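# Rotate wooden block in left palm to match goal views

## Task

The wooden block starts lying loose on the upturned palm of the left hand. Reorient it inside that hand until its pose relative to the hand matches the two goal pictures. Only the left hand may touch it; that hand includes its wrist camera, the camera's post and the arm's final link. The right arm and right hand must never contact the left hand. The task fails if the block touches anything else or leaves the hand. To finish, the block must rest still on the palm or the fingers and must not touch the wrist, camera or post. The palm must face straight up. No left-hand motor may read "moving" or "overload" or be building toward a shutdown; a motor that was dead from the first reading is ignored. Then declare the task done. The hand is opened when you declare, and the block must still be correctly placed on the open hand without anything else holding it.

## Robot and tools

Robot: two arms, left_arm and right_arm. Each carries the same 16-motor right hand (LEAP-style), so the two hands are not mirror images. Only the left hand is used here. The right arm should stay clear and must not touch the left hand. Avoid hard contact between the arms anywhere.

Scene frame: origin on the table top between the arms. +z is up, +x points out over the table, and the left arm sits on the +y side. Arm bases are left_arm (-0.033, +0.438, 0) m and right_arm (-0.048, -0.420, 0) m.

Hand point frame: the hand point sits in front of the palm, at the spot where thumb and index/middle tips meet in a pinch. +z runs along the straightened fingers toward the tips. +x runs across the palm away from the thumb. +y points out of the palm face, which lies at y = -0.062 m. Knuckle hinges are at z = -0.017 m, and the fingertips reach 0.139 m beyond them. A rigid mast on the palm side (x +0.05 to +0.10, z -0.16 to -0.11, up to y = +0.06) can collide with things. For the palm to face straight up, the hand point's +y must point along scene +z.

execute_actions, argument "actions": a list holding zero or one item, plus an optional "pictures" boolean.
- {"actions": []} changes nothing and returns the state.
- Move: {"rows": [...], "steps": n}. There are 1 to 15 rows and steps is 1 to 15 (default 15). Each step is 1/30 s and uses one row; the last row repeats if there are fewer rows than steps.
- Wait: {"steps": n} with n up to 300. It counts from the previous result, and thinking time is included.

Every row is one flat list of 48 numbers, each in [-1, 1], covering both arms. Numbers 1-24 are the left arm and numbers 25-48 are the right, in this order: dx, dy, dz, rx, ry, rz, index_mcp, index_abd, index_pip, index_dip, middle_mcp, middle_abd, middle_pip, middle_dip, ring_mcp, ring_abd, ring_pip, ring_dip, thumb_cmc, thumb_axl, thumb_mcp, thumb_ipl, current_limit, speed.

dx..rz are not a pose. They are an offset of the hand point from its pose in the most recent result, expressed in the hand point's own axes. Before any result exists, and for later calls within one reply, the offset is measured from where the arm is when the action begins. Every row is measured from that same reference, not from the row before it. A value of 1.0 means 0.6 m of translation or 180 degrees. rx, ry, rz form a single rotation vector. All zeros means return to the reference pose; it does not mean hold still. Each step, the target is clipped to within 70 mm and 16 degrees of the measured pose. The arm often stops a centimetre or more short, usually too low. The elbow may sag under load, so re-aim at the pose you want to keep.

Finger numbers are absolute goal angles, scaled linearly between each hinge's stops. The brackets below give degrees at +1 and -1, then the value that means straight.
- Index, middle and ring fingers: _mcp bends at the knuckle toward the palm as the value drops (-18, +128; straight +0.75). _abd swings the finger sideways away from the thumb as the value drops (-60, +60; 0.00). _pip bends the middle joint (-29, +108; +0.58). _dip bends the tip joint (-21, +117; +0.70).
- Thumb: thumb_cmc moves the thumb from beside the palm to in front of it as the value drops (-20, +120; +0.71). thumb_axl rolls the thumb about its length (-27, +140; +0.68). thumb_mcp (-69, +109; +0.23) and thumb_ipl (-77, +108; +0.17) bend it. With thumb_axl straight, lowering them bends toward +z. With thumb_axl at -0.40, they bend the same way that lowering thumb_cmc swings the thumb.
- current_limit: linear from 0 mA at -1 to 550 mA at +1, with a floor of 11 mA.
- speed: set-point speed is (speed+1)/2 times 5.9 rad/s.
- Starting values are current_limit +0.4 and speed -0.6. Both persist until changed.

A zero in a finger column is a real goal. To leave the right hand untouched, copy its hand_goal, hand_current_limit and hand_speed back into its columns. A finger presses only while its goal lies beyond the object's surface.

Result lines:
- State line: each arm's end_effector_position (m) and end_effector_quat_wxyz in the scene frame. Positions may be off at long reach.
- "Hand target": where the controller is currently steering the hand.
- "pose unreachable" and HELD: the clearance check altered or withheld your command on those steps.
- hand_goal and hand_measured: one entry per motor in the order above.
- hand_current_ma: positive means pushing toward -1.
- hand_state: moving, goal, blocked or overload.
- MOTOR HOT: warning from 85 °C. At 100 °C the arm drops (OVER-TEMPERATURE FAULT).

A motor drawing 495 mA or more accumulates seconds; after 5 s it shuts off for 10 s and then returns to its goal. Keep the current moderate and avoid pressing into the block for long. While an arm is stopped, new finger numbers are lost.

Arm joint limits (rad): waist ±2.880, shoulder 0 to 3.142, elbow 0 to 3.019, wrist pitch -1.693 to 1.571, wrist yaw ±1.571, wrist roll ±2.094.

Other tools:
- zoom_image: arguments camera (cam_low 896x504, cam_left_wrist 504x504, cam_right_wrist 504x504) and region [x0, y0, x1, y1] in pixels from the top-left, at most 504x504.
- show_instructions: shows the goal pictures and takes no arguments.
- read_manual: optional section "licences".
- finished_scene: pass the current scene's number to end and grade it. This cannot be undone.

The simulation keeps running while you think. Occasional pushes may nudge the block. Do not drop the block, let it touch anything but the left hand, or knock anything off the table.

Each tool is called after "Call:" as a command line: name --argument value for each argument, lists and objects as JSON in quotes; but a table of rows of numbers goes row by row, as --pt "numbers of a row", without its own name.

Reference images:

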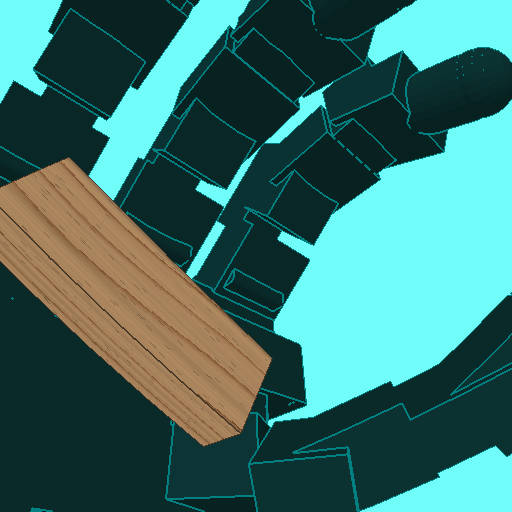

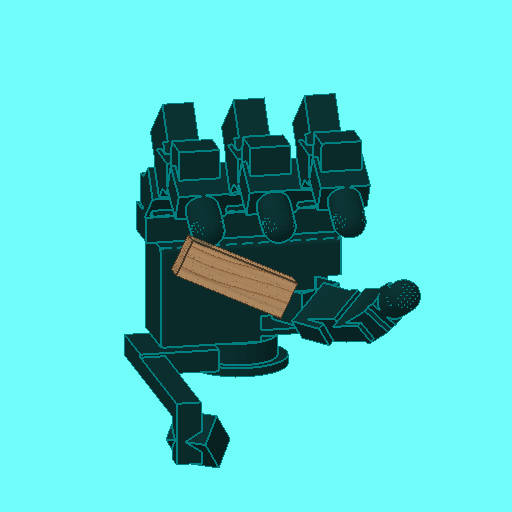

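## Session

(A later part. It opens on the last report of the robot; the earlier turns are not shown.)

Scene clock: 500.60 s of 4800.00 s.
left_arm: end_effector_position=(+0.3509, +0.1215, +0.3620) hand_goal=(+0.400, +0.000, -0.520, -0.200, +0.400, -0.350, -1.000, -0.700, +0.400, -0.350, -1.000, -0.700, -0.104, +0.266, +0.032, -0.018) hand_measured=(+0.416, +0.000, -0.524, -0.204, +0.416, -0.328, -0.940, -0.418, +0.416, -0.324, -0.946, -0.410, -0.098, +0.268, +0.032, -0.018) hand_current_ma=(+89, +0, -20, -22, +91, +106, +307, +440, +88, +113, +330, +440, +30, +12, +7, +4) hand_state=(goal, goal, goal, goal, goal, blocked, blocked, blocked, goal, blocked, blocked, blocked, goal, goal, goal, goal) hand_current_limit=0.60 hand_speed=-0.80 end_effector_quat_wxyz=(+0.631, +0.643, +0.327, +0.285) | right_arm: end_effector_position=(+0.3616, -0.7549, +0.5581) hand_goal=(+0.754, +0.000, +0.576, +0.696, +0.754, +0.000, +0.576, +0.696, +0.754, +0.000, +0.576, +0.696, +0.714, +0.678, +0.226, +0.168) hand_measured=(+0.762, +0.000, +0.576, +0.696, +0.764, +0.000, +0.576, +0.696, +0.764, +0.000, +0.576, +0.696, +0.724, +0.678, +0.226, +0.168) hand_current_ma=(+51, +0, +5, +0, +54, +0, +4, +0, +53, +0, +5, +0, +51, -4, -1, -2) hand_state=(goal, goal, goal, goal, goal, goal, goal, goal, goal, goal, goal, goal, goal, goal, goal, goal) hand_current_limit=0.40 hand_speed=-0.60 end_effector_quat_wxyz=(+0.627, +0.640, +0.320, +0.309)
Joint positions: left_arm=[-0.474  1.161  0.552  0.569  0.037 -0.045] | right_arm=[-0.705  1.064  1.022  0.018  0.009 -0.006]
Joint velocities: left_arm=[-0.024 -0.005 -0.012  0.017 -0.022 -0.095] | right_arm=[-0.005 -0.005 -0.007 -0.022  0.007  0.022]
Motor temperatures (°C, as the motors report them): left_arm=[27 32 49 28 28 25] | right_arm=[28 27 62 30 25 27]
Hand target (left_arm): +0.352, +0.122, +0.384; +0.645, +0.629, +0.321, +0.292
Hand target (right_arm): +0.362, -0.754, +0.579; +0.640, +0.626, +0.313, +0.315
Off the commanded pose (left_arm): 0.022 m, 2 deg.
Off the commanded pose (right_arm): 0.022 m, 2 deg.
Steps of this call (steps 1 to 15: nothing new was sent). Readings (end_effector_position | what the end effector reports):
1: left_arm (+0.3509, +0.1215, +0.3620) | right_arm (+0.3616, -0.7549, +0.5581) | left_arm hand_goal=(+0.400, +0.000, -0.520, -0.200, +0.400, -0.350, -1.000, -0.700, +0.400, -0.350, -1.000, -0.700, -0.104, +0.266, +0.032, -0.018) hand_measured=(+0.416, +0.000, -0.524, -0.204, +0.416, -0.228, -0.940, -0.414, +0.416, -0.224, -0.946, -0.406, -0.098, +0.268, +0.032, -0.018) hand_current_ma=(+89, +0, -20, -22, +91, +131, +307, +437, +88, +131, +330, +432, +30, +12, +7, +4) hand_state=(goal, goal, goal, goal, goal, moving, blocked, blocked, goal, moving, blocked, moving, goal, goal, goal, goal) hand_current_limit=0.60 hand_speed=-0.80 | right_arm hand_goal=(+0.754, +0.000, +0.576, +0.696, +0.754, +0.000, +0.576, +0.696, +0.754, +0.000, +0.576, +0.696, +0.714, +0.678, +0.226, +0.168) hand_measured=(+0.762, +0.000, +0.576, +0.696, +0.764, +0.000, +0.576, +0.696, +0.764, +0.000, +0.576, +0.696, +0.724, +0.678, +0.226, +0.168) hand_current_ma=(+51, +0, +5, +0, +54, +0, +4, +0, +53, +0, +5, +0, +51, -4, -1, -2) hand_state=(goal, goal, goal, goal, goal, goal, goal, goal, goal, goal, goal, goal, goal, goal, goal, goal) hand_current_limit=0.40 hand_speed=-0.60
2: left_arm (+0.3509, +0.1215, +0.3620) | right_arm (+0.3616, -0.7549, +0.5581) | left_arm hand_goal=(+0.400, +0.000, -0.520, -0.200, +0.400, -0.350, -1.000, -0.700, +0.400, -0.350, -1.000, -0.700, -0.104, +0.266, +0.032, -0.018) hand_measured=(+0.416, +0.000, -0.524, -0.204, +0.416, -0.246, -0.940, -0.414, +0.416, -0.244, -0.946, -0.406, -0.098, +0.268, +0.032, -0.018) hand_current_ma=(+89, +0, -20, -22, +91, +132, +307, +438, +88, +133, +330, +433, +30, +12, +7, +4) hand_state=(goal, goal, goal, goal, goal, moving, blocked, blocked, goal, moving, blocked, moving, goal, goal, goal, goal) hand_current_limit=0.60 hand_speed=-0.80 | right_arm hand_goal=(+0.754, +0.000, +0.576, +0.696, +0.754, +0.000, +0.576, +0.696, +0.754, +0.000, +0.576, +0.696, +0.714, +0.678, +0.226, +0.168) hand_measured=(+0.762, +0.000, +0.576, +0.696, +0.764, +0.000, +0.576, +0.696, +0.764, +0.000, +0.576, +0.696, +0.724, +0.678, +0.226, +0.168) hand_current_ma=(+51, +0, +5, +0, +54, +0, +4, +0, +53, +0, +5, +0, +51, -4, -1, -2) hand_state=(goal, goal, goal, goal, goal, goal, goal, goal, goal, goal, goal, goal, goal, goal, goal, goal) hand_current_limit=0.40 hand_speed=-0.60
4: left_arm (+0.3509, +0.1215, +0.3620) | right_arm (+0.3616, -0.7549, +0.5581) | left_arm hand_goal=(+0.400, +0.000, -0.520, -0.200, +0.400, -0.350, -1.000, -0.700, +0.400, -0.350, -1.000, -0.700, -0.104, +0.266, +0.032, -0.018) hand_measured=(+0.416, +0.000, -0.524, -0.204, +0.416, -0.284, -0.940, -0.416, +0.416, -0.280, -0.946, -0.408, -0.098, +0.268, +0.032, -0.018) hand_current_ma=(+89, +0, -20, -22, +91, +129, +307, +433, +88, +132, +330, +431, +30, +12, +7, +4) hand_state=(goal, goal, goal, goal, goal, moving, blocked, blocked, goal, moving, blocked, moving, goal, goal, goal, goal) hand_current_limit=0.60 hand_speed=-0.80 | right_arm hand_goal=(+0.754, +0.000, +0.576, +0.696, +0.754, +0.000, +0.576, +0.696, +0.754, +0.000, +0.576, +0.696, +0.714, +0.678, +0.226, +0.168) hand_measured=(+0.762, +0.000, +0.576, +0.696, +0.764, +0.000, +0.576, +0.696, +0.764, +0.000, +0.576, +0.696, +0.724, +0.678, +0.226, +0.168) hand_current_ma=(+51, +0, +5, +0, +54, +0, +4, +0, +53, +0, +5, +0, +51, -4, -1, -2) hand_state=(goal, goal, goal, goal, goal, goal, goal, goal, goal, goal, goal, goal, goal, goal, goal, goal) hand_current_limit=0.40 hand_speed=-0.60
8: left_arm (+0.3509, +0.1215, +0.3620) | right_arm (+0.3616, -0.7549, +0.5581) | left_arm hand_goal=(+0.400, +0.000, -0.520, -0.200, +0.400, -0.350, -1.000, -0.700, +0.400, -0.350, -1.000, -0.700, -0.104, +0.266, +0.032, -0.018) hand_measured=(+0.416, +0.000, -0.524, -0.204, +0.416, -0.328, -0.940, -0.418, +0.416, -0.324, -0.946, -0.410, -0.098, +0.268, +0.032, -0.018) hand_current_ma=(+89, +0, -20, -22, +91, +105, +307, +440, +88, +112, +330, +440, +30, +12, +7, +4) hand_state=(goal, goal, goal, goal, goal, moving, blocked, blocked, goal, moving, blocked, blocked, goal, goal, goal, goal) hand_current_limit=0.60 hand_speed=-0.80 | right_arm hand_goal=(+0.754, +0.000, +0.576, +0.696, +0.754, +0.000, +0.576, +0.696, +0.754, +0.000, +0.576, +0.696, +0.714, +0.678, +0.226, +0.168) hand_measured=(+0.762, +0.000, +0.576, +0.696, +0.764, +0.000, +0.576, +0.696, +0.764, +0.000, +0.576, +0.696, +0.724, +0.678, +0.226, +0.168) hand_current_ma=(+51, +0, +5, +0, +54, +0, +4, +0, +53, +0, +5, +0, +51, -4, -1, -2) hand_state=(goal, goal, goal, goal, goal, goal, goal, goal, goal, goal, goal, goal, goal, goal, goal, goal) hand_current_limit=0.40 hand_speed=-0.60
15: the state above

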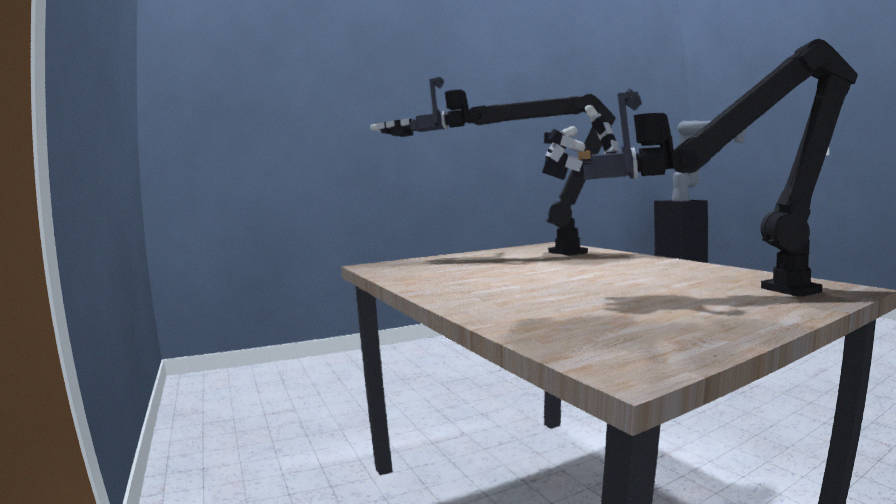

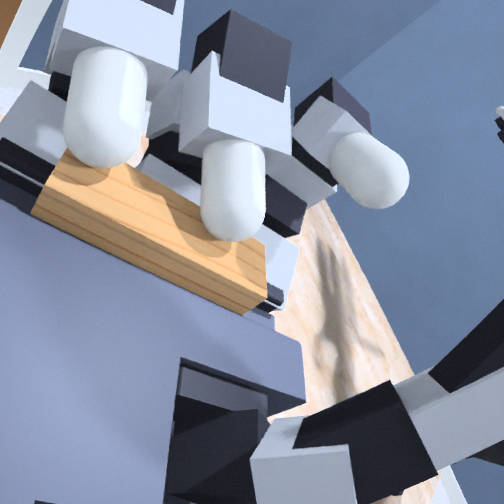

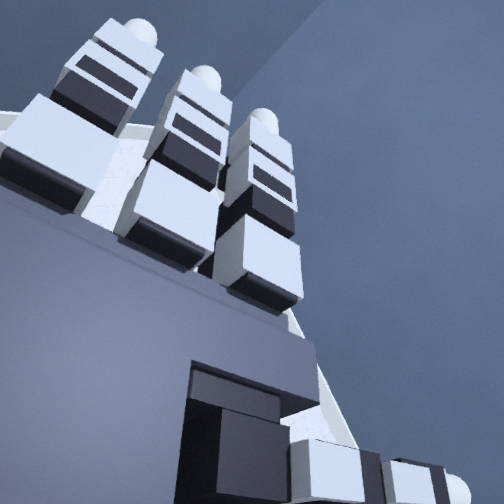

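Call:
execute_actions --actions '[{"rows": [[0,0.037,0,-0.0135,0,0, 0.4,0,-0.737,0.3, 0.4,-0.33,-0.8,0.0, 0.4,-0.33,-0.8,0.0, -0.104,0.266,0.032,-0.018, 0.6,-0.3, 0,0.036,0,-0.0135,0,0, 0.754,0,0.576,0.696, 0.754,0,0.576,0.696, 0.754,0,0.576,0.696, 0.714,0.678,0.226,0.168, 0.4,-0.6]], "steps": 12}]' --pictures false

Call:
execute_actions --actions '[{"rows": [[0,0.037,0,-0.0135,0,0, 0.745,0,-0.737,0.3, 0.745,0,0.576,-1.0, 0.745,0,0.576,-0.61, -0.104,0.266,0.032,-0.018, 0.6,-0.3, 0,0.036,0,-0.0135,0,0, 0.754,0,0.576,0.696, 0.754,0,0.576,0.696, 0.754,0,0.576,0.696, 0.714,0.678,0.226,0.168, 0.4,-0.6]], "steps": 15}]' --pictures false

Call:
execute_actions --actions '[{"steps": 35}]'

Scene clock: 542.73 s of 4800.00 s.
left_arm: end_effector_position=(+0.3509, +0.1215, +0.3620) hand_goal=(+0.400, +0.000, -0.736, +0.300, +0.400, -0.330, -0.800, +0.000, +0.400, -0.330, -0.800, +0.000, -0.104, +0.266, +0.032, -0.018) hand_measured=(+0.416, +0.000, -0.734, +0.156, +0.416, -0.328, -0.806, -0.124, +0.416, -0.326, -0.804, -0.118, -0.098, +0.268, +0.032, -0.018) hand_current_ma=(+89, +0, +8, -74, +91, +13, -28, -61, +88, +14, -28, -61, +30, +12, +7, +4) hand_state=(goal, goal, goal, moving, goal, goal, goal, moving, goal, goal, goal, moving, goal, goal, goal, goal) hand_current_limit=0.60 hand_speed=-0.30 end_effector_quat_wxyz=(+0.631, +0.643, +0.327, +0.285) | right_arm: end_effector_position=(+0.3616, -0.7549, +0.5581) hand_goal=(+0.754, +0.000, +0.576, +0.696, +0.754, +0.000, +0.576, +0.696, +0.754, +0.000, +0.576, +0.696, +0.714, +0.678, +0.226, +0.168) hand_measured=(+0.762, +0.000, +0.576, +0.696, +0.764, +0.000, +0.576, +0.696, +0.764, +0.000, +0.576, +0.696, +0.724, +0.678, +0.226, +0.168) hand_current_ma=(+51, +0, +5, +0, +54, +0, +4, +0, +53, +0, +5, +0, +51, -4, -1, -2) hand_state=(goal, goal, goal, goal, goal, goal, goal, goal, goal, goal, goal, goal, goal, goal, goal, goal) hand_current_limit=0.40 hand_speed=-0.60 end_effector_quat_wxyz=(+0.627, +0.640, +0.320, +0.309)
Joint positions: left_arm=[-0.474  1.161  0.552  0.569  0.037 -0.045] | right_arm=[-0.705  1.064  1.022  0.018  0.009 -0.006]
Joint velocities: left_arm=[ 0.005 -0.005 -0.007 -0.027 -0.051  0.022] | right_arm=[-0.015 -0.005  0.002  0.007 -0.11  -0.037]
Motor temperatures (°C, as the motors report them): left_arm=[27 32 49 28 28 25] | right_arm=[28 27 63 30 25 27]
Hand target (left_arm): +0.352, +0.122, +0.384; +0.645, +0.629, +0.321, +0.292
Hand target (right_arm): +0.362, -0.754, +0.579; +0.640, +0.626, +0.313, +0.315
Off the commanded pose (left_arm): 0.022 m, 2 deg.
Off the commanded pose (right_arm): 0.022 m, 2 deg.
Steps of this call (steps 1 to 1252: nothing new was sent; steps 1253 to 1264: all 12 steps of this action). Readings (end_effector_position | what the end effector reports):
1253: left_arm (+0.3509, +0.1215, +0.3620) | right_arm (+0.3616, -0.7549, +0.5581) | left_arm hand_goal=(+0.400, +0.000, -0.736, +0.300, +0.400, -0.330, -0.800, +0.000, +0.400, -0.330, -0.800, +0.000, -0.104, +0.266, +0.032, -0.018) hand_measured=(+0.416, +0.000, -0.524, -0.204, +0.416, -0.328, -0.940, -0.418, +0.416, -0.324, -0.946, -0.410, -0.098, +0.268, +0.032, -0.018) hand_current_ma=(+89, +0, -20, -22, +91, +106, +307, +440, +88, +113, +330, +440, +30, +12, +7, +4) hand_state=(goal, goal, moving, moving, goal, moving, moving, moving, goal, moving, moving, moving, goal, goal, goal, goal) hand_current_limit=0.60 hand_speed=-0.30 | right_arm hand_goal=(+0.754, +0.000, +0.576, +0.696, +0.754, +0.000, +0.576, +0.696, +0.754, +0.000, +0.576, +0.696, +0.714, +0.678, +0.226, +0.168) hand_measured=(+0.762, +0.000, +0.576, +0.696, +0.764, +0.000, +0.576, +0.696, +0.764, +0.000, +0.576, +0.696, +0.724, +0.678, +0.226, +0.168) hand_current_ma=(+51, +0, +5, +0, +54, +0, +4, +0, +53, +0, +5, +0, +51, -4, -1, -2) hand_state=(goal, goal, goal, goal, goal, goal, goal, goal, goal, goal, goal, goal, goal, goal, goal, goal) hand_current_limit=0.40 hand_speed=-0.60
1254: left_arm (+0.3509, +0.1215, +0.3620) | right_arm (+0.3616, -0.7549, +0.5581) | left_arm hand_goal=(+0.400, +0.000, -0.736, +0.300, +0.400, -0.330, -0.800, +0.000, +0.400, -0.330, -0.800, +0.000, -0.104, +0.266, +0.032, -0.018) hand_measured=(+0.416, +0.000, -0.524, -0.204, +0.416, -0.328, -0.940, -0.418, +0.416, -0.324, -0.944, -0.410, -0.098, +0.268, +0.032, -0.018) hand_current_ma=(+89, +0, +100, -124, +91, +57, +188, +270, +88, +69, +193, +270, +30, +12, +7, +4) hand_state=(goal, goal, moving, moving, goal, moving, moving, moving, goal, moving, moving, moving, goal, goal, goal, goal) hand_current_limit=0.60 hand_speed=-0.30 | right_arm hand_goal=(+0.754, +0.000, +0.576, +0.696, +0.754, +0.000, +0.576, +0.696, +0.754, +0.000, +0.576, +0.696, +0.714, +0.678, +0.226, +0.168) hand_measured=(+0.762, +0.000, +0.576, +0.696, +0.764, +0.000, +0.576, +0.696, +0.764, +0.000, +0.576, +0.696, +0.724, +0.678, +0.226, +0.168) hand_current_ma=(+51, +0, +5, +0, +54, +0, +4, +0, +53, +0, +5, +0, +51, -4, -1, -2) hand_state=(goal, goal, goal, goal, goal, goal, goal, goal, goal, goal, goal, goal, goal, goal, goal, goal) hand_current_limit=0.40 hand_speed=-0.60
1256: left_arm (+0.3509, +0.1215, +0.3620) | right_arm (+0.3616, -0.7549, +0.5581) | left_arm hand_goal=(+0.400, +0.000, -0.736, +0.300, +0.400, -0.330, -0.800, +0.000, +0.400, -0.330, -0.800, +0.000, -0.104, +0.266, +0.032, -0.018) hand_measured=(+0.416, +0.000, -0.582, -0.142, +0.416, -0.326, -0.902, -0.390, +0.416, -0.324, -0.904, -0.384, -0.098, +0.268, +0.032, -0.018) hand_current_ma=(+89, +0, +71, -85, +91, +9, -102, -66, +88, +16, -65, -65, +30, +12, +7, +4) hand_state=(goal, goal, moving, moving, goal, moving, moving, moving, goal, moving, moving, moving, goal, goal, goal, goal) hand_current_limit=0.60 hand_speed=-0.30 | right_arm hand_goal=(+0.754, +0.000, +0.576, +0.696, +0.754, +0.000, +0.576, +0.696, +0.754, +0.000, +0.576, +0.696, +0.714, +0.678, +0.226, +0.168) hand_measured=(+0.762, +0.000, +0.576, +0.696, +0.764, +0.000, +0.576, +0.696, +0.764, +0.000, +0.576, +0.696, +0.724, +0.678, +0.226, +0.168) hand_current_ma=(+51, +0, +5, +0, +54, +0, +4, +0, +53, +0, +5, +0, +51, -4, -1, -2) hand_state=(goal, goal, goal, goal, goal, goal, goal, goal, goal, goal, goal, goal, goal, goal, goal, goal) hand_current_limit=0.40 hand_speed=-0.60
1260: left_arm (+0.3509, +0.1215, +0.3620) | right_arm (+0.3616, -0.7549, +0.5581) | left_arm hand_goal=(+0.400, +0.000, -0.736, +0.300, +0.400, -0.330, -0.800, +0.000, +0.400, -0.330, -0.800, +0.000, -0.104, +0.266, +0.032, -0.018) hand_measured=(+0.416, +0.000, -0.716, +0.006, +0.416, -0.328, -0.806, -0.258, +0.416, -0.326, -0.808, -0.252, -0.098, +0.268, +0.032, -0.018) hand_current_ma=(+89, +0, -15, -75, +91, +13, -24, -64, +88, +14, -20, -64, +30, +12, +7, +4) hand_state=(goal, goal, moving, moving, goal, goal, moving, moving, goal, goal, moving, moving, goal, goal, goal, goal) hand_current_limit=0.60 hand_speed=-0.30 | right_arm hand_goal=(+0.754, +0.000, +0.576, +0.696, +0.754, +0.000, +0.576, +0.696, +0.754, +0.000, +0.576, +0.696, +0.714, +0.678, +0.226, +0.168) hand_measured=(+0.762, +0.000, +0.576, +0.696, +0.764, +0.000, +0.576, +0.696, +0.764, +0.000, +0.576, +0.696, +0.724, +0.678, +0.226, +0.168) hand_current_ma=(+51, +0, +5, +0, +54, +0, +4, +0, +53, +0, +5, +0, +51, -4, -1, -2) hand_state=(goal, goal, goal, goal, goal, goal, goal, goal, goal, goal, goal, goal, goal, goal, goal, goal) hand_current_limit=0.40 hand_speed=-0.60
1264: the state above

Scene clock: 543.23 s of 4800.00 s.
left_arm: end_effector_position=(+0.3508, +0.1215, +0.3622) hand_goal=(+0.746, +0.000, -0.736, +0.300, +0.746, +0.000, +0.576, -1.000, +0.746, +0.000, +0.576, -0.610, -0.104, +0.266, +0.032, -0.018) hand_measured=(+0.752, +0.000, -0.734, +0.296, +0.754, -0.004, -0.318, -0.470, +0.752, -0.004, -0.382, -0.464, -0.098, +0.268, +0.032, -0.018) hand_current_ma=(+36, +0, +7, -18, +42, -16, -56, +52, +39, -17, -48, +52, +30, +12, +7, +4) hand_state=(goal, goal, goal, goal, goal, goal, moving, moving, goal, goal, moving, moving, goal, goal, goal, goal) hand_current_limit=0.60 hand_speed=-0.30 end_effector_quat_wxyz=(+0.631, +0.643, +0.327, +0.285) | right_arm: end_effector_position=(+0.3616, -0.7549, +0.5581) hand_goal=(+0.754, +0.000, +0.576, +0.696, +0.754, +0.000, +0.576, +0.696, +0.754, +0.000, +0.576, +0.696, +0.714, +0.678, +0.226, +0.168) hand_measured=(+0.762, +0.000, +0.576, +0.696, +0.764, +0.000, +0.576, +0.696, +0.764, +0.000, +0.576, +0.696, +0.724, +0.678, +0.226, +0.168) hand_current_ma=(+51, +0, +5, +0, +54, +0, +4, +0, +53, +0, +5, +0, +51, -4, -1, -2) hand_state=(goal, goal, goal, goal, goal, goal, goal, goal, goal, goal, goal, goal, goal, goal, goal, goal) hand_current_limit=0.40 hand_speed=-0.60 end_effector_quat_wxyz=(+0.627, +0.640, +0.320, +0.309)
Joint positions: left_arm=[-0.474  1.161  0.552  0.569  0.037 -0.045] | right_arm=[-0.705  1.064  1.022  0.018  0.009 -0.006]
Joint velocities: left_arm=[-0.005 -0.005  0.007  0.002 -0.037 -0.11 ] | right_arm=[ 0.005 -0.005  0.002  0.017  0.037  0.022]
Motor temperatures (°C, as the motors report them): left_arm=[27 32 49 28 28 25] | right_arm=[28 27 63 30 25 27]
Hand target (left_arm): +0.352, +0.122, +0.384; +0.645, +0.629, +0.321, +0.292
Hand target (right_arm): +0.362, -0.754, +0.579; +0.640, +0.626, +0.313, +0.315
Off the commanded pose (left_arm): 0.022 m, 2 deg.
Off the commanded pose (right_arm): 0.022 m, 2 deg.
Steps of this call (steps 1 to 15: all 15 steps of this action). Readings (end_effector_position | what the end effector reports):
1: left_arm (+0.3509, +0.1215, +0.3620) | right_arm (+0.3616, -0.7549, +0.5581) | left_arm hand_goal=(+0.746, +0.000, -0.736, +0.300, +0.746, +0.000, +0.576, -1.000, +0.746, +0.000, +0.576, -0.610, -0.104, +0.266, +0.032, -0.018) hand_measured=(+0.416, +0.000, -0.734, +0.194, +0.416, -0.328, -0.806, -0.092, +0.416, -0.326, -0.804, -0.084, -0.098, +0.268, +0.032, -0.018) hand_current_ma=(+89, +0, +8, -73, +91, +13, -28, -59, +88, +14, -28, -60, +30, +12, +7, +4) hand_state=(moving, goal, goal, moving, moving, moving, moving, moving, moving, moving, moving, moving, goal, goal, goal, goal) hand_current_limit=0.60 hand_speed=-0.30 | right_arm hand_goal=(+0.754, +0.000, +0.576, +0.696, +0.754, +0.000, +0.576, +0.696, +0.754, +0.000, +0.576, +0.696, +0.714, +0.678, +0.226, +0.168) hand_measured=(+0.762, +0.000, +0.576, +0.696, +0.764, +0.000, +0.576, +0.696, +0.764, +0.000, +0.576, +0.696, +0.724, +0.678, +0.226, +0.168) hand_current_ma=(+51, +0, +5, +0, +54, +0, +4, +0, +53, +0, +5, +0, +51, -4, -1, -2) hand_state=(goal, goal, goal, goal, goal, goal, goal, goal, goal, goal, goal, goal, goal, goal, goal, goal) hand_current_limit=0.40 hand_speed=-0.60
2: left_arm (+0.3508, +0.1215, +0.3622) | right_arm (+0.3616, -0.7549, +0.5581) | left_arm hand_goal=(+0.746, +0.000, -0.736, +0.300, +0.746, +0.000, +0.576, -1.000, +0.746, +0.000, +0.576, -0.610, -0.104, +0.266, +0.032, -0.018) hand_measured=(+0.416, +0.000, -0.734, +0.230, +0.418, -0.326, -0.806, -0.060, +0.416, -0.326, -0.804, -0.052, -0.098, +0.268, +0.032, -0.018) hand_current_ma=(-32, +0, +7, -73, -33, -104, -130, +112, -38, -98, -142, +111, +30, +12, +7, +4) hand_state=(moving, goal, goal, moving, moving, moving, moving, moving, moving, moving, moving, moving, goal, goal, goal, goal) hand_current_limit=0.60 hand_speed=-0.30 | right_arm hand_goal=(+0.754, +0.000, +0.576, +0.696, +0.754, +0.000, +0.576, +0.696, +0.754, +0.000, +0.576, +0.696, +0.714, +0.678, +0.226, +0.168) hand_measured=(+0.762, +0.000, +0.576, +0.696, +0.764, +0.000, +0.576, +0.696, +0.764, +0.000, +0.576, +0.696, +0.724, +0.678, +0.226, +0.168) hand_current_ma=(+51, +0, +5, +0, +54, +0, +4, +0, +53, +0, +5, +0, +51, -4, -1, -2) hand_state=(goal, goal, goal, goal, goal, goal, goal, goal, goal, goal, goal, goal, goal, goal, goal, goal) hand_current_limit=0.40 hand_speed=-0.60
4: left_arm (+0.3508, +0.1215, +0.3622) | right_arm (+0.3616, -0.7549, +0.5581) | left_arm hand_goal=(+0.746, +0.000, -0.736, +0.300, +0.746, +0.000, +0.576, -1.000, +0.746, +0.000, +0.576, -0.610, -0.104, +0.266, +0.032, -0.018) hand_measured=(+0.476, +0.000, -0.734, +0.288, +0.476, -0.260, -0.744, -0.100, +0.474, -0.258, -0.748, -0.092, -0.098, +0.268, +0.032, -0.018) hand_current_ma=(-15, +0, +7, -8, -17, -75, -84, +64, -17, -72, -96, +64, +30, +12, +7, +4) hand_state=(moving, goal, goal, moving, moving, moving, moving, moving, moving, moving, moving, moving, goal, goal, goal, goal) hand_current_limit=0.60 hand_speed=-0.30 | right_arm hand_goal=(+0.754, +0.000, +0.576, +0.696, +0.754, +0.000, +0.576, +0.696, +0.754, +0.000, +0.576, +0.696, +0.714, +0.678, +0.226, +0.168) hand_measured=(+0.762, +0.000, +0.576, +0.696, +0.764, +0.000, +0.576, +0.696, +0.764, +0.000, +0.576, +0.696, +0.724, +0.678, +0.226, +0.168) hand_current_ma=(+51, +0, +5, +0, +54, +0, +4, +0, +53, +0, +5, +0, +51, -4, -1, -2) hand_state=(goal, goal, goal, goal, goal, goal, goal, goal, goal, goal, goal, goal, goal, goal, goal, goal) hand_current_limit=0.40 hand_speed=-0.60
8: left_arm (+0.3508, +0.1215, +0.3622) | right_arm (+0.3616, -0.7549, +0.5581) | left_arm hand_goal=(+0.746, +0.000, -0.736, +0.300, +0.746, +0.000, +0.576, -1.000, +0.746, +0.000, +0.576, -0.610, -0.104, +0.266, +0.032, -0.018) hand_measured=(+0.636, +0.000, -0.734, +0.296, +0.634, -0.100, -0.592, -0.232, +0.628, -0.086, -0.618, -0.226, -0.098, +0.268, +0.032, -0.018) hand_current_ma=(-20, +0, +7, -19, -21, -61, -64, +54, -16, -69, -62, +54, +30, +12, +7, +4) hand_state=(moving, goal, goal, goal, moving, moving, moving, moving, moving, moving, moving, moving, goal, goal, goal, goal) hand_current_limit=0.60 hand_speed=-0.30 | right_arm hand_goal=(+0.754, +0.000, +0.576, +0.696, +0.754, +0.000, +0.576, +0.696, +0.754, +0.000, +0.576, +0.696, +0.714, +0.678, +0.226, +0.168) hand_measured=(+0.762, +0.000, +0.576, +0.696, +0.764, +0.000, +0.576, +0.696, +0.764, +0.000, +0.576, +0.696, +0.724, +0.678, +0.226, +0.168) hand_current_ma=(+51, +0, +5, +0, +54, +0, +4, +0, +53, +0, +5, +0, +51, -4, -1, -2) hand_state=(goal, goal, goal, goal, goal, goal, goal, goal, goal, goal, goal, goal, goal, goal, goal, goal) hand_current_limit=0.40 hand_speed=-0.60
15: the state above

Scene clock: 544.40 s of 4800.00 s.
left_arm: end_effector_position=(+0.3508, +0.1215, +0.3622) hand_goal=(+0.746, +0.000, -0.736, +0.300, +0.746, +0.000, +0.576, -1.000, +0.746, +0.000, +0.576, -0.610, -0.104, +0.266, +0.032, -0.018) hand_measured=(+0.752, +0.000, -0.734, +0.296, +0.756, -0.004, +0.576, -0.998, +0.754, -0.004, +0.576, -0.608, -0.098, +0.268, +0.032, -0.018) hand_current_ma=(+37, +0, +7, -18, +50, -16, -2, +12, +49, -17, -1, +12, +30, +12, +7, +4) hand_state=(goal, goal, goal, goal, goal, goal, goal, goal, goal, goal, goal, goal, goal, goal, goal, goal) hand_current_limit=0.60 hand_speed=-0.30 end_effector_quat_wxyz=(+0.631, +0.643, +0.327, +0.285) | right_arm: end_effector_position=(+0.3616, -0.7549, +0.5581) hand_goal=(+0.754, +0.000, +0.576, +0.696, +0.754, +0.000, +0.576, +0.696, +0.754, +0.000, +0.576, +0.696, +0.714, +0.678, +0.226, +0.168) hand_measured=(+0.762, +0.000, +0.576, +0.696, +0.764, +0.000, +0.576, +0.696, +0.764, +0.000, +0.576, +0.696, +0.724, +0.678, +0.226, +0.168) hand_current_ma=(+51, +0, +5, +0, +54, +0, +4, +0, +53, +0, +5, +0, +51, -4, -1, -2) hand_state=(goal, goal, goal, goal, goal, goal, goal, goal, goal, goal, goal, goal, goal, goal, goal, goal) hand_current_limit=0.40 hand_speed=-0.60 end_effector_quat_wxyz=(+0.627, +0.640, +0.320, +0.309)
Joint positions: left_arm=[-0.474  1.161  0.552  0.569  0.037 -0.045] | right_arm=[-0.705  1.064  1.022  0.018  0.009 -0.006]
Joint velocities: left_arm=[ 0.005 -0.015 -0.012  0.012  0.007  0.022] | right_arm=[-0.005 -0.005  0.007  0.007 -0.007 -0.037]
Motor temperatures (°C, as the motors report them): left_arm=[27 32 49 28 28 25] | right_arm=[28 27 63 30 25 27]
Hand target (left_arm): +0.352, +0.122, +0.384; +0.645, +0.629, +0.321, +0.292
Hand target (right_arm): +0.362, -0.754, +0.579; +0.640, +0.626, +0.313, +0.315
Off the commanded pose (left_arm): 0.022 m, 2 deg.
Off the commanded pose (right_arm): 0.022 m, 2 deg.
Steps of this call (steps 1 to 35: nothing new was sent). Readings (end_effector_position | what the end effector reports):
1: left_arm (+0.3508, +0.1215, +0.3622) | right_arm (+0.3616, -0.7549, +0.5581) | left_arm hand_goal=(+0.746, +0.000, -0.736, +0.300, +0.746, +0.000, +0.576, -1.000, +0.746, +0.000, +0.576, -0.610, -0.104, +0.266, +0.032, -0.018) hand_measured=(+0.752, +0.000, -0.734, +0.296, +0.754, -0.004, -0.280, -0.504, +0.754, -0.004, -0.348, -0.498, -0.098, +0.268, +0.032, -0.018) hand_current_ma=(+37, +0, +7, -18, +43, -16, -56, +52, +40, -17, -49, +52, +30, +12, +7, +4) hand_state=(goal, goal, goal, goal, goal, goal, moving, moving, goal, goal, moving, moving, goal, goal, goal, goal) hand_current_limit=0.60 hand_speed=-0.30 | right_arm hand_goal=(+0.754, +0.000, +0.576, +0.696, +0.754, +0.000, +0.576, +0.696, +0.754, +0.000, +0.576, +0.696, +0.714, +0.678, +0.226, +0.168) hand_measured=(+0.762, +0.000, +0.576, +0.696, +0.764, +0.000, +0.576, +0.696, +0.764, +0.000, +0.576, +0.696, +0.724, +0.678, +0.226, +0.168) hand_current_ma=(+51, +0, +5, +0, +54, +0, +4, +0, +53, +0, +5, +0, +51, -4, -1, -2) hand_state=(goal, goal, goal, goal, goal, goal, goal, goal, goal, goal, goal, goal, goal, goal, goal, goal) hand_current_limit=0.40 hand_speed=-0.60
2: left_arm (+0.3508, +0.1215, +0.3622) | right_arm (+0.3616, -0.7549, +0.5581) | left_arm hand_goal=(+0.746, +0.000, -0.736, +0.300, +0.746, +0.000, +0.576, -1.000, +0.746, +0.000, +0.576, -0.610, -0.104, +0.266, +0.032, -0.018) hand_measured=(+0.752, +0.000, -0.734, +0.296, +0.754, -0.004, -0.240, -0.538, +0.754, -0.004, -0.316, -0.532, -0.098, +0.268, +0.032, -0.018) hand_current_ma=(+37, +0, +7, -18, +44, -16, -56, +52, +40, -17, -48, +52, +30, +12, +7, +4) hand_state=(goal, goal, goal, goal, goal, goal, moving, moving, goal, goal, moving, moving, goal, goal, goal, goal) hand_current_limit=0.60 hand_speed=-0.30 | right_arm hand_goal=(+0.754, +0.000, +0.576, +0.696, +0.754, +0.000, +0.576, +0.696, +0.754, +0.000, +0.576, +0.696, +0.714, +0.678, +0.226, +0.168) hand_measured=(+0.762, +0.000, +0.576, +0.696, +0.764, +0.000, +0.576, +0.696, +0.764, +0.000, +0.576, +0.696, +0.724, +0.678, +0.226, +0.168) hand_current_ma=(+51, +0, +5, +0, +54, +0, +4, +0, +53, +0, +5, +0, +51, -4, -1, -2) hand_state=(goal, goal, goal, goal, goal, goal, goal, goal, goal, goal, goal, goal, goal, goal, goal, goal) hand_current_limit=0.40 hand_speed=-0.60
4: left_arm (+0.3508, +0.1215, +0.3622) | right_arm (+0.3616, -0.7549, +0.5581) | left_arm hand_goal=(+0.746, +0.000, -0.736, +0.300, +0.746, +0.000, +0.576, -1.000, +0.746, +0.000, +0.576, -0.610, -0.104, +0.266, +0.032, -0.018) hand_measured=(+0.752, +0.000, -0.734, +0.296, +0.754, -0.004, -0.162, -0.606, +0.754, -0.004, -0.248, -0.592, -0.098, +0.268, +0.032, -0.018) hand_current_ma=(+37, +0, +7, -18, +44, -16, -55, +52, +40, -17, -47, -8, +30, +12, +7, +4) hand_state=(goal, goal, goal, goal, goal, goal, moving, moving, goal, goal, moving, moving, goal, goal, goal, goal) hand_current_limit=0.60 hand_speed=-0.30 | right_arm hand_goal=(+0.754, +0.000, +0.576, +0.696, +0.754, +0.000, +0.576, +0.696, +0.754, +0.000, +0.576, +0.696, +0.714, +0.678, +0.226, +0.168) hand_measured=(+0.762, +0.000, +0.576, +0.696, +0.764, +0.000, +0.576, +0.696, +0.764, +0.000, +0.576, +0.696, +0.724, +0.678, +0.226, +0.168) hand_current_ma=(+51, +0, +5, +0, +54, +0, +4, +0, +53, +0, +5, +0, +51, -4, -1, -2) hand_state=(goal, goal, goal, goal, goal, goal, goal, goal, goal, goal, goal, goal, goal, goal, goal, goal) hand_current_limit=0.40 hand_speed=-0.60
8: left_arm (+0.3508, +0.1215, +0.3622) | right_arm (+0.3616, -0.7549, +0.5581) | left_arm hand_goal=(+0.746, +0.000, -0.736, +0.300, +0.746, +0.000, +0.576, -1.000, +0.746, +0.000, +0.576, -0.610, -0.104, +0.266, +0.032, -0.018) hand_measured=(+0.752, +0.000, -0.734, +0.296, +0.754, -0.004, -0.004, -0.740, +0.754, -0.004, -0.112, -0.608, -0.098, +0.268, +0.032, -0.018) hand_current_ma=(+37, +0, +7, -18, +45, -16, -54, +52, +42, -17, -46, +12, +30, +12, +7, +4) hand_state=(goal, goal, goal, goal, goal, goal, moving, moving, goal, goal, moving, goal, goal, goal, goal, goal) hand_current_limit=0.60 hand_speed=-0.30 | right_arm hand_goal=(+0.754, +0.000, +0.576, +0.696, +0.754, +0.000, +0.576, +0.696, +0.754, +0.000, +0.576, +0.696, +0.714, +0.678, +0.226, +0.168) hand_measured=(+0.762, +0.000, +0.576, +0.696, +0.764, +0.000, +0.576, +0.696, +0.764, +0.000, +0.576, +0.696, +0.724, +0.678, +0.226, +0.168) hand_current_ma=(+51, +0, +5, +0, +54, +0, +4, +0, +53, +0, +5, +0, +51, -4, -1, -2) hand_state=(goal, goal, goal, goal, goal, goal, goal, goal, goal, goal, goal, goal, goal, goal, goal, goal) hand_current_limit=0.40 hand_speed=-0.60
35: the state above

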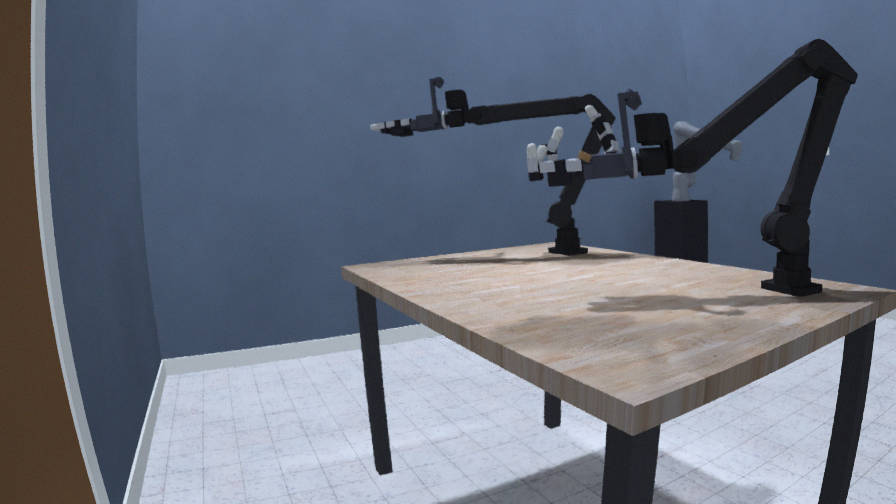

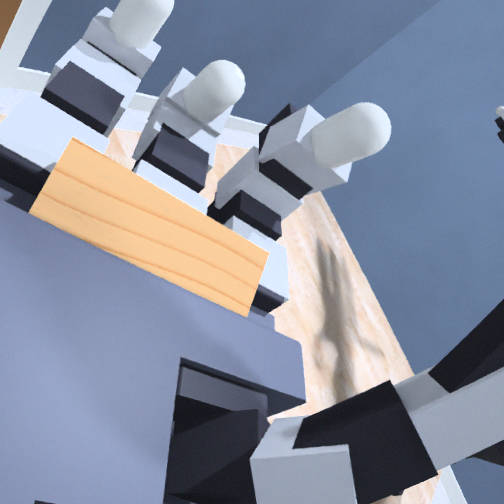

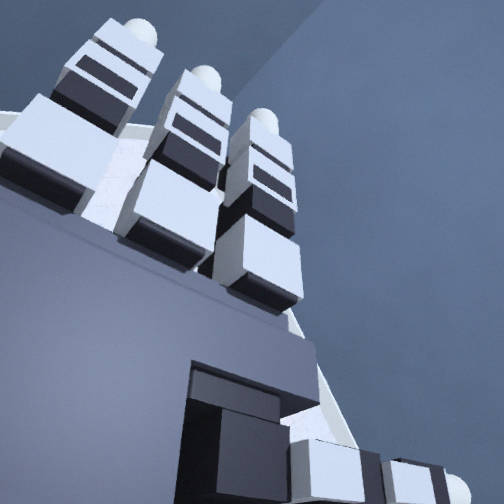

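Call:
execute_actions --actions '[{"rows": [[0,0.037,0,0.2,0,0.085, 0.745,0,-0.737,0.3, 0.745,0,0.576,-1.0, 0.745,0,0.576,-0.61, -0.104,0.266,0.032,-0.018, 0.6,-0.3, 0,0.036,0,-0.0135,0,0, 0.754,0,0.576,0.696, 0.754,0,0.576,0.696, 0.754,0,0.576,0.696, 0.714,0.678,0.226,0.168, 0.4,-0.6]], "steps": 15}]' --pictures false

Call:
execute_actions --actions '[{"steps": 20}]'

Scene clock: 551.20 s of 4800.00 s.
left_arm: end_effector_position=(+0.3469, +0.1281, +0.3820) hand_goal=(+0.746, +0.000, -0.736, +0.300, +0.746, +0.000, +0.576, -1.000, +0.746, +0.000, +0.576, -0.610, -0.104, +0.266, +0.032, -0.018) hand_measured=(+0.756, +0.000, -0.736, +0.298, +0.758, -0.002, +0.576, -0.998, +0.758, -0.002, +0.576, -0.608, -0.100, +0.268, +0.032, -0.018) hand_current_ma=(+56, +0, +6, -15, +68, -11, +3, +12, +67, -11, +5, +12, +26, +10, -2, +4) hand_state=(goal, goal, goal, goal, goal, goal, goal, goal, goal, goal, goal, goal, goal, goal, goal, goal) hand_current_limit=0.60 hand_speed=-0.30 end_effector_quat_wxyz=(+0.375, +0.834, +0.322, +0.247) | right_arm: end_effector_position=(+0.3616, -0.7549, +0.5581) hand_goal=(+0.754, +0.000, +0.576, +0.696, +0.754, +0.000, +0.576, +0.696, +0.754, +0.000, +0.576, +0.696, +0.714, +0.678, +0.226, +0.168) hand_measured=(+0.762, +0.000, +0.576, +0.696, +0.764, +0.000, +0.576, +0.696, +0.764, +0.000, +0.576, +0.696, +0.724, +0.678, +0.226, +0.168) hand_current_ma=(+51, +0, +5, +0, +54, +0, +4, +0, +53, +0, +5, +0, +51, -4, -1, -2) hand_state=(goal, goal, goal, goal, goal, goal, goal, goal, goal, goal, goal, goal, goal, goal, goal, goal) hand_current_limit=0.40 hand_speed=-0.60 end_effector_quat_wxyz=(+0.627, +0.640, +0.320, +0.309)
Joint positions: left_arm=[-0.426  0.965  0.93  -0.604  0.024  0.231] | right_arm=[-0.705  1.064  1.022  0.018  0.009 -0.006]
Joint velocities: left_arm=[ 0.005  0.151  0.125 -0.208 -0.066  0.168] | right_arm=[ 0.005 -0.015 -0.012 -0.002  0.007 -0.007]
Motor temperatures (°C, as the motors report them): left_arm=[27 32 50 28 28 25] | right_arm=[28 27 63 30 25 27]
Hand target (left_arm): +0.351, +0.123, +0.384; +0.361, +0.844, +0.308, +0.250
Hand target (right_arm): +0.362, -0.754, +0.579; +0.640, +0.626, +0.313, +0.315
Off the commanded pose (left_arm): 0.009 m, 2 deg.
Off the commanded pose (right_arm): 0.022 m, 2 deg.
Steps of this call (steps 1 to 189: nothing new was sent; steps 190 to 204: all 15 steps of this action). Readings (end_effector_position | what the end effector reports):
190: left_arm (+0.3516, +0.1183, +0.3561) | right_arm (+0.3616, -0.7549, +0.5581) | left_arm hand_goal=(+0.746, +0.000, -0.736, +0.300, +0.746, +0.000, +0.576, -1.000, +0.746, +0.000, +0.576, -0.610, -0.104, +0.266, +0.032, -0.018) hand_measured=(+0.752, +0.000, -0.734, +0.296, +0.756, -0.004, +0.576, -0.998, +0.754, -0.004, +0.576, -0.608, -0.098, +0.268, +0.032, -0.018) hand_current_ma=(+37, +0, +7, -18, +50, -16, -2, +12, +49, -17, -1, +12, +30, +12, +7, +4) hand_state=(goal, goal, goal, goal, goal, goal, goal, goal, goal, goal, goal, goal, goal, goal, goal, goal) hand_current_limit=0.60 hand_speed=-0.30 | right_arm hand_goal=(+0.754, +0.000, +0.576, +0.696, +0.754, +0.000, +0.576, +0.696, +0.754, +0.000, +0.576, +0.696, +0.714, +0.678, +0.226, +0.168) hand_measured=(+0.762, +0.000, +0.576, +0.696, +0.764, +0.000, +0.576, +0.696, +0.764, +0.000, +0.576, +0.696, +0.724, +0.678, +0.226, +0.168) hand_current_ma=(+51, +0, +5, +0, +54, +0, +4, +0, +53, +0, +5, +0, +51, -4, -1, -2) hand_state=(goal, goal, goal, goal, goal, goal, goal, goal, goal, goal, goal, goal, goal, goal, goal, goal) hand_current_limit=0.40 hand_speed=-0.60
191: left_arm (+0.3510, +0.1161, +0.3469) | right_arm (+0.3616, -0.7549, +0.5581) | left_arm hand_goal=(+0.746, +0.000, -0.736, +0.300, +0.746, +0.000, +0.576, -1.000, +0.746, +0.000, +0.576, -0.610, -0.104, +0.266, +0.032, -0.018) hand_measured=(+0.748, +0.000, -0.736, +0.296, +0.750, -0.004, +0.576, -0.998, +0.750, -0.004, +0.576, -0.608, -0.100, +0.268, +0.034, -0.018) hand_current_ma=(+23, +0, +6, -16, +24, -13, -4, +12, +23, -15, -3, +12, +24, +10, +3, +4) hand_state=(moving, goal, goal, goal, moving, goal, goal, goal, moving, goal, goal, goal, moving, goal, goal, goal) hand_current_limit=0.60 hand_speed=-0.30 | right_arm hand_goal=(+0.754, +0.000, +0.576, +0.696, +0.754, +0.000, +0.576, +0.696, +0.754, +0.000, +0.576, +0.696, +0.714, +0.678, +0.226, +0.168) hand_measured=(+0.762, +0.000, +0.576, +0.696, +0.764, +0.000, +0.576, +0.696, +0.764, +0.000, +0.576, +0.696, +0.724, +0.678, +0.226, +0.168) hand_current_ma=(+51, +0, +5, +0, +54, +0, +4, +0, +53, +0, +5, +0, +51, -4, -1, -2) hand_state=(goal, goal, goal, goal, goal, goal, goal, goal, goal, goal, goal, goal, goal, goal, goal, goal) hand_current_limit=0.40 hand_speed=-0.60
193: left_arm (+0.3446, +0.1213, +0.3357) | right_arm (+0.3616, -0.7549, +0.5581) | left_arm hand_goal=(+0.746, +0.000, -0.736, +0.300, +0.746, +0.000, +0.576, -1.000, +0.746, +0.000, +0.576, -0.610, -0.104, +0.266, +0.032, -0.018) hand_measured=(+0.754, +0.000, -0.736, +0.296, +0.756, -0.002, +0.576, -0.998, +0.754, -0.004, +0.576, -0.608, -0.100, +0.268, +0.032, -0.018) hand_current_ma=(+54, +0, +6, -16, +63, -11, +2, +12, +61, -12, +4, +12, +24, +10, +0, +4) hand_state=(moving, goal, goal, goal, moving, goal, goal, goal, moving, goal, goal, goal, goal, goal, goal, goal) hand_current_limit=0.60 hand_speed=-0.30 | right_arm hand_goal=(+0.754, +0.000, +0.576, +0.696, +0.754, +0.000, +0.576, +0.696, +0.754, +0.000, +0.576, +0.696, +0.714, +0.678, +0.226, +0.168) hand_measured=(+0.762, +0.000, +0.576, +0.696, +0.764, +0.000, +0.576, +0.696, +0.764, +0.000, +0.576, +0.696, +0.724, +0.678, +0.226, +0.168) hand_current_ma=(+51, +0, +5, +0, +54, +0, +4, +0, +53, +0, +5, +0, +51, -4, -1, -2) hand_state=(goal, goal, goal, goal, goal, goal, goal, goal, goal, goal, goal, goal, goal, goal, goal, goal) hand_current_limit=0.40 hand_speed=-0.60
197: left_arm (+0.3374, +0.1367, +0.3430) | right_arm (+0.3616, -0.7549, +0.5581) | left_arm hand_goal=(+0.746, +0.000, -0.736, +0.300, +0.746, +0.000, +0.576, -1.000, +0.746, +0.000, +0.576, -0.610, -0.104, +0.266, +0.032, -0.018) hand_measured=(+0.756, +0.000, -0.736, +0.296, +0.758, -0.002, +0.576, -0.998, +0.758, -0.002, +0.576, -0.608, -0.100, +0.268, +0.032, -0.018) hand_current_ma=(+60, +0, +6, -16, +72, -11, +4, +12, +70, -11, +6, +12, +26, +10, -1, +4) hand_state=(moving, goal, goal, goal, moving, goal, goal, goal, moving, goal, goal, goal, goal, goal, goal, goal) hand_current_limit=0.60 hand_speed=-0.30 | right_arm hand_goal=(+0.754, +0.000, +0.576, +0.696, +0.754, +0.000, +0.576, +0.696, +0.754, +0.000, +0.576, +0.696, +0.714, +0.678, +0.226, +0.168) hand_measured=(+0.762, +0.000, +0.576, +0.696, +0.764, +0.000, +0.576, +0.696, +0.764, +0.000, +0.576, +0.696, +0.724, +0.678, +0.226, +0.168) hand_current_ma=(+51, +0, +5, +0, +54, +0, +4, +0, +53, +0, +5, +0, +51, -4, -1, -2) hand_state=(goal, goal, goal, goal, goal, goal, goal, goal, goal, goal, goal, goal, goal, goal, goal, goal) hand_current_limit=0.40 hand_speed=-0.60
204: the state above

Scene clock: 551.87 s of 4800.00 s.
left_arm: end_effector_position=(+0.3484, +0.1246, +0.3630) hand_goal=(+0.746, +0.000, -0.736, +0.300, +0.746, +0.000, +0.576, -1.000, +0.746, +0.000, +0.576, -0.610, -0.104, +0.266, +0.032, -0.018) hand_measured=(+0.756, +0.000, -0.736, +0.298, +0.758, -0.002, +0.576, -0.998, +0.758, -0.002, +0.576, -0.608, -0.100, +0.268, +0.032, -0.018) hand_current_ma=(+56, +0, +6, -15, +68, -10, +3, +12, +67, -11, +5, +12, +26, +10, -3, +4) hand_state=(goal, goal, goal, goal, goal, goal, goal, goal, goal, goal, goal, goal, goal, goal, goal, goal) hand_current_limit=0.60 hand_speed=-0.30 end_effector_quat_wxyz=(+0.352, +0.849, +0.314, +0.239) | right_arm: end_effector_position=(+0.3616, -0.7549, +0.5581) hand_goal=(+0.754, +0.000, +0.576, +0.696, +0.754, +0.000, +0.576, +0.696, +0.754, +0.000, +0.576, +0.696, +0.714, +0.678, +0.226, +0.168) hand_measured=(+0.762, +0.000, +0.576, +0.696, +0.764, +0.000, +0.576, +0.696, +0.764, +0.000, +0.576, +0.696, +0.724, +0.678, +0.226, +0.168) hand_current_ma=(+51, +0, +5, +0, +54, +0, +4, +0, +53, +0, +5, +0, +51, -4, -1, -2) hand_state=(goal, goal, goal, goal, goal, goal, goal, goal, goal, goal, goal, goal, goal, goal, goal, goal) hand_current_limit=0.40 hand_speed=-0.60 end_effector_quat_wxyz=(+0.627, +0.640, +0.320, +0.309)
Joint positions: left_arm=[-0.426  0.991  0.931 -0.632  0.023  0.261] | right_arm=[-0.705  1.064  1.022  0.018  0.009 -0.006]
Joint velocities: left_arm=[-0.015 -0.005 -0.002  0.007  0.022 -0.051] | right_arm=[-0.024 -0.005  0.022 -0.007 -0.022 -0.022]
Motor temperatures (°C, as the motors report them): left_arm=[27 32 50 28 28 25] | right_arm=[28 27 63 30 25 27]
Hand target (left_arm): +0.351, +0.123, +0.384; +0.361, +0.844, +0.308, +0.250
Hand target (right_arm): +0.362, -0.754, +0.579; +0.640, +0.626, +0.313, +0.315
Off the commanded pose (left_arm): 0.022 m, 2 deg.
Off the commanded pose (right_arm): 0.022 m, 2 deg.
Steps of this call (steps 1 to 20: nothing new was sent). Readings (end_effector_position | what the end effector reports):
1: left_arm (+0.3472, +0.1275, +0.3792) | right_arm (+0.3616, -0.7549, +0.5581) | left_arm hand_goal=(+0.746, +0.000, -0.736, +0.300, +0.746, +0.000, +0.576, -1.000, +0.746, +0.000, +0.576, -0.610, -0.104, +0.266, +0.032, -0.018) hand_measured=(+0.756, +0.000, -0.736, +0.298, +0.758, -0.002, +0.576, -0.998, +0.758, -0.002, +0.576, -0.608, -0.100, +0.268, +0.032, -0.018) hand_current_ma=(+56, +0, +6, -15, +68, -11, +3, +12, +67, -11, +5, +12, +26, +10, -2, +4) hand_state=(goal, goal, goal, goal, goal, goal, goal, goal, goal, goal, goal, goal, goal, goal, goal, goal) hand_current_limit=0.60 hand_speed=-0.30 | right_arm hand_goal=(+0.754, +0.000, +0.576, +0.696, +0.754, +0.000, +0.576, +0.696, +0.754, +0.000, +0.576, +0.696, +0.714, +0.678, +0.226, +0.168) hand_measured=(+0.762, +0.000, +0.576, +0.696, +0.764, +0.000, +0.576, +0.696, +0.764, +0.000, +0.576, +0.696, +0.724, +0.678, +0.226, +0.168) hand_current_ma=(+51, +0, +5, +0, +54, +0, +4, +0, +53, +0, +5, +0, +51, -4, -1, -2) hand_state=(goal, goal, goal, goal, goal, goal, goal, goal, goal, goal, goal, goal, goal, goal, goal, goal) hand_current_limit=0.40 hand_speed=-0.60
2: left_arm (+0.3472, +0.1270, +0.3759) | right_arm (+0.3616, -0.7549, +0.5581) | left_arm hand_goal=(+0.746, +0.000, -0.736, +0.300, +0.746, +0.000, +0.576, -1.000, +0.746, +0.000, +0.576, -0.610, -0.104, +0.266, +0.032, -0.018) hand_measured=(+0.756, +0.000, -0.736, +0.298, +0.758, -0.002, +0.576, -0.998, +0.758, -0.002, +0.576, -0.608, -0.100, +0.268, +0.032, -0.018) hand_current_ma=(+56, +0, +6, -15, +68, -10, +3, +12, +67, -11, +5, +12, +26, +10, -2, +4) hand_state=(goal, goal, goal, goal, goal, goal, goal, goal, goal, goal, goal, goal, goal, goal, goal, goal) hand_current_limit=0.60 hand_speed=-0.30 | right_arm hand_goal=(+0.754, +0.000, +0.576, +0.696, +0.754, +0.000, +0.576, +0.696, +0.754, +0.000, +0.576, +0.696, +0.714, +0.678, +0.226, +0.168) hand_measured=(+0.762, +0.000, +0.576, +0.696, +0.764, +0.000, +0.576, +0.696, +0.764, +0.000, +0.576, +0.696, +0.724, +0.678, +0.226, +0.168) hand_current_ma=(+51, +0, +5, +0, +54, +0, +4, +0, +53, +0, +5, +0, +51, -4, -1, -2) hand_state=(goal, goal, goal, goal, goal, goal, goal, goal, goal, goal, goal, goal, goal, goal, goal, goal) hand_current_limit=0.40 hand_speed=-0.60
4: left_arm (+0.3478, +0.1261, +0.3685) | right_arm (+0.3616, -0.7549, +0.5581) | left_arm hand_goal=(+0.746, +0.000, -0.736, +0.300, +0.746, +0.000, +0.576, -1.000, +0.746, +0.000, +0.576, -0.610, -0.104, +0.266, +0.032, -0.018) hand_measured=(+0.756, +0.000, -0.736, +0.298, +0.758, -0.002, +0.576, -0.998, +0.758, -0.002, +0.576, -0.608, -0.100, +0.268, +0.032, -0.018) hand_current_ma=(+56, +0, +6, -15, +68, -10, +3, +12, +67, -11, +5, +12, +26, +10, -2, +4) hand_state=(goal, goal, goal, goal, goal, goal, goal, goal, goal, goal, goal, goal, goal, goal, goal, goal) hand_current_limit=0.60 hand_speed=-0.30 | right_arm hand_goal=(+0.754, +0.000, +0.576, +0.696, +0.754, +0.000, +0.576, +0.696, +0.754, +0.000, +0.576, +0.696, +0.714, +0.678, +0.226, +0.168) hand_measured=(+0.762, +0.000, +0.576, +0.696, +0.764, +0.000, +0.576, +0.696, +0.764, +0.000, +0.576, +0.696, +0.724, +0.678, +0.226, +0.168) hand_current_ma=(+51, +0, +5, +0, +54, +0, +4, +0, +53, +0, +5, +0, +51, -4, -1, -2) hand_state=(goal, goal, goal, goal, goal, goal, goal, goal, goal, goal, goal, goal, goal, goal, goal, goal) hand_current_limit=0.40 hand_speed=-0.60
8: left_arm (+0.3487, +0.1248, +0.3631) | right_arm (+0.3616, -0.7549, +0.5581) | left_arm hand_goal=(+0.746, +0.000, -0.736, +0.300, +0.746, +0.000, +0.576, -1.000, +0.746, +0.000, +0.576, -0.610, -0.104, +0.266, +0.032, -0.018) hand_measured=(+0.756, +0.000, -0.736, +0.298, +0.758, -0.002, +0.576, -0.998, +0.758, -0.002, +0.576, -0.608, -0.100, +0.268, +0.032, -0.018) hand_current_ma=(+56, +0, +6, -15, +68, -10, +3, +12, +67, -11, +5, +12, +26, +10, -3, +4) hand_state=(goal, goal, goal, goal, goal, goal, goal, goal, goal, goal, goal, goal, goal, goal, goal, goal) hand_current_limit=0.60 hand_speed=-0.30 | right_arm hand_goal=(+0.754, +0.000, +0.576, +0.696, +0.754, +0.000, +0.576, +0.696, +0.754, +0.000, +0.576, +0.696, +0.714, +0.678, +0.226, +0.168) hand_measured=(+0.762, +0.000, +0.576, +0.696, +0.764, +0.000, +0.576, +0.696, +0.764, +0.000, +0.576, +0.696, +0.724, +0.678, +0.226, +0.168) hand_current_ma=(+51, +0, +5, +0, +54, +0, +4, +0, +53, +0, +5, +0, +51, -4, -1, -2) hand_state=(goal, goal, goal, goal, goal, goal, goal, goal, goal, goal, goal, goal, goal, goal, goal, goal) hand_current_limit=0.40 hand_speed=-0.60
20: the state above

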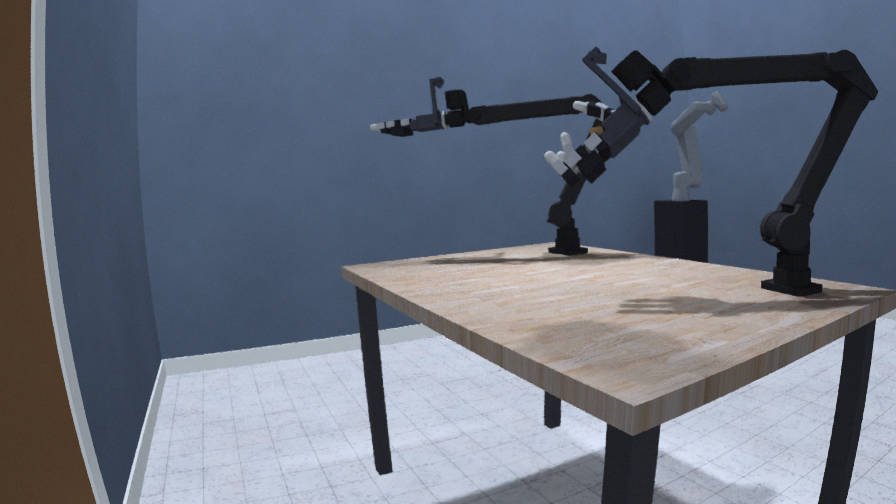

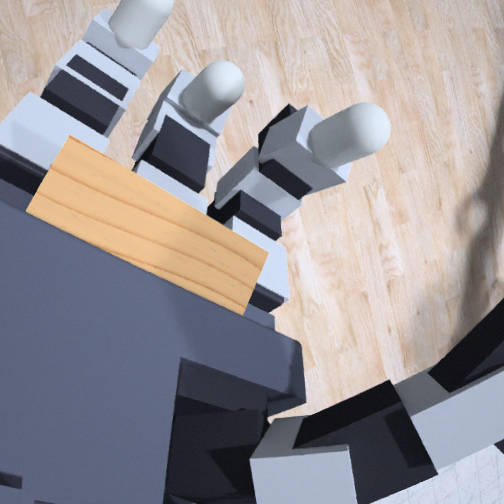

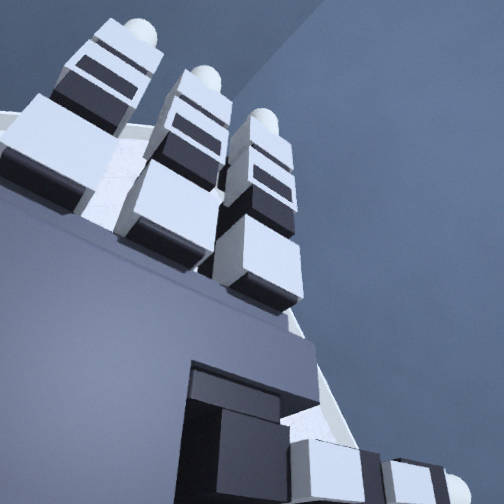

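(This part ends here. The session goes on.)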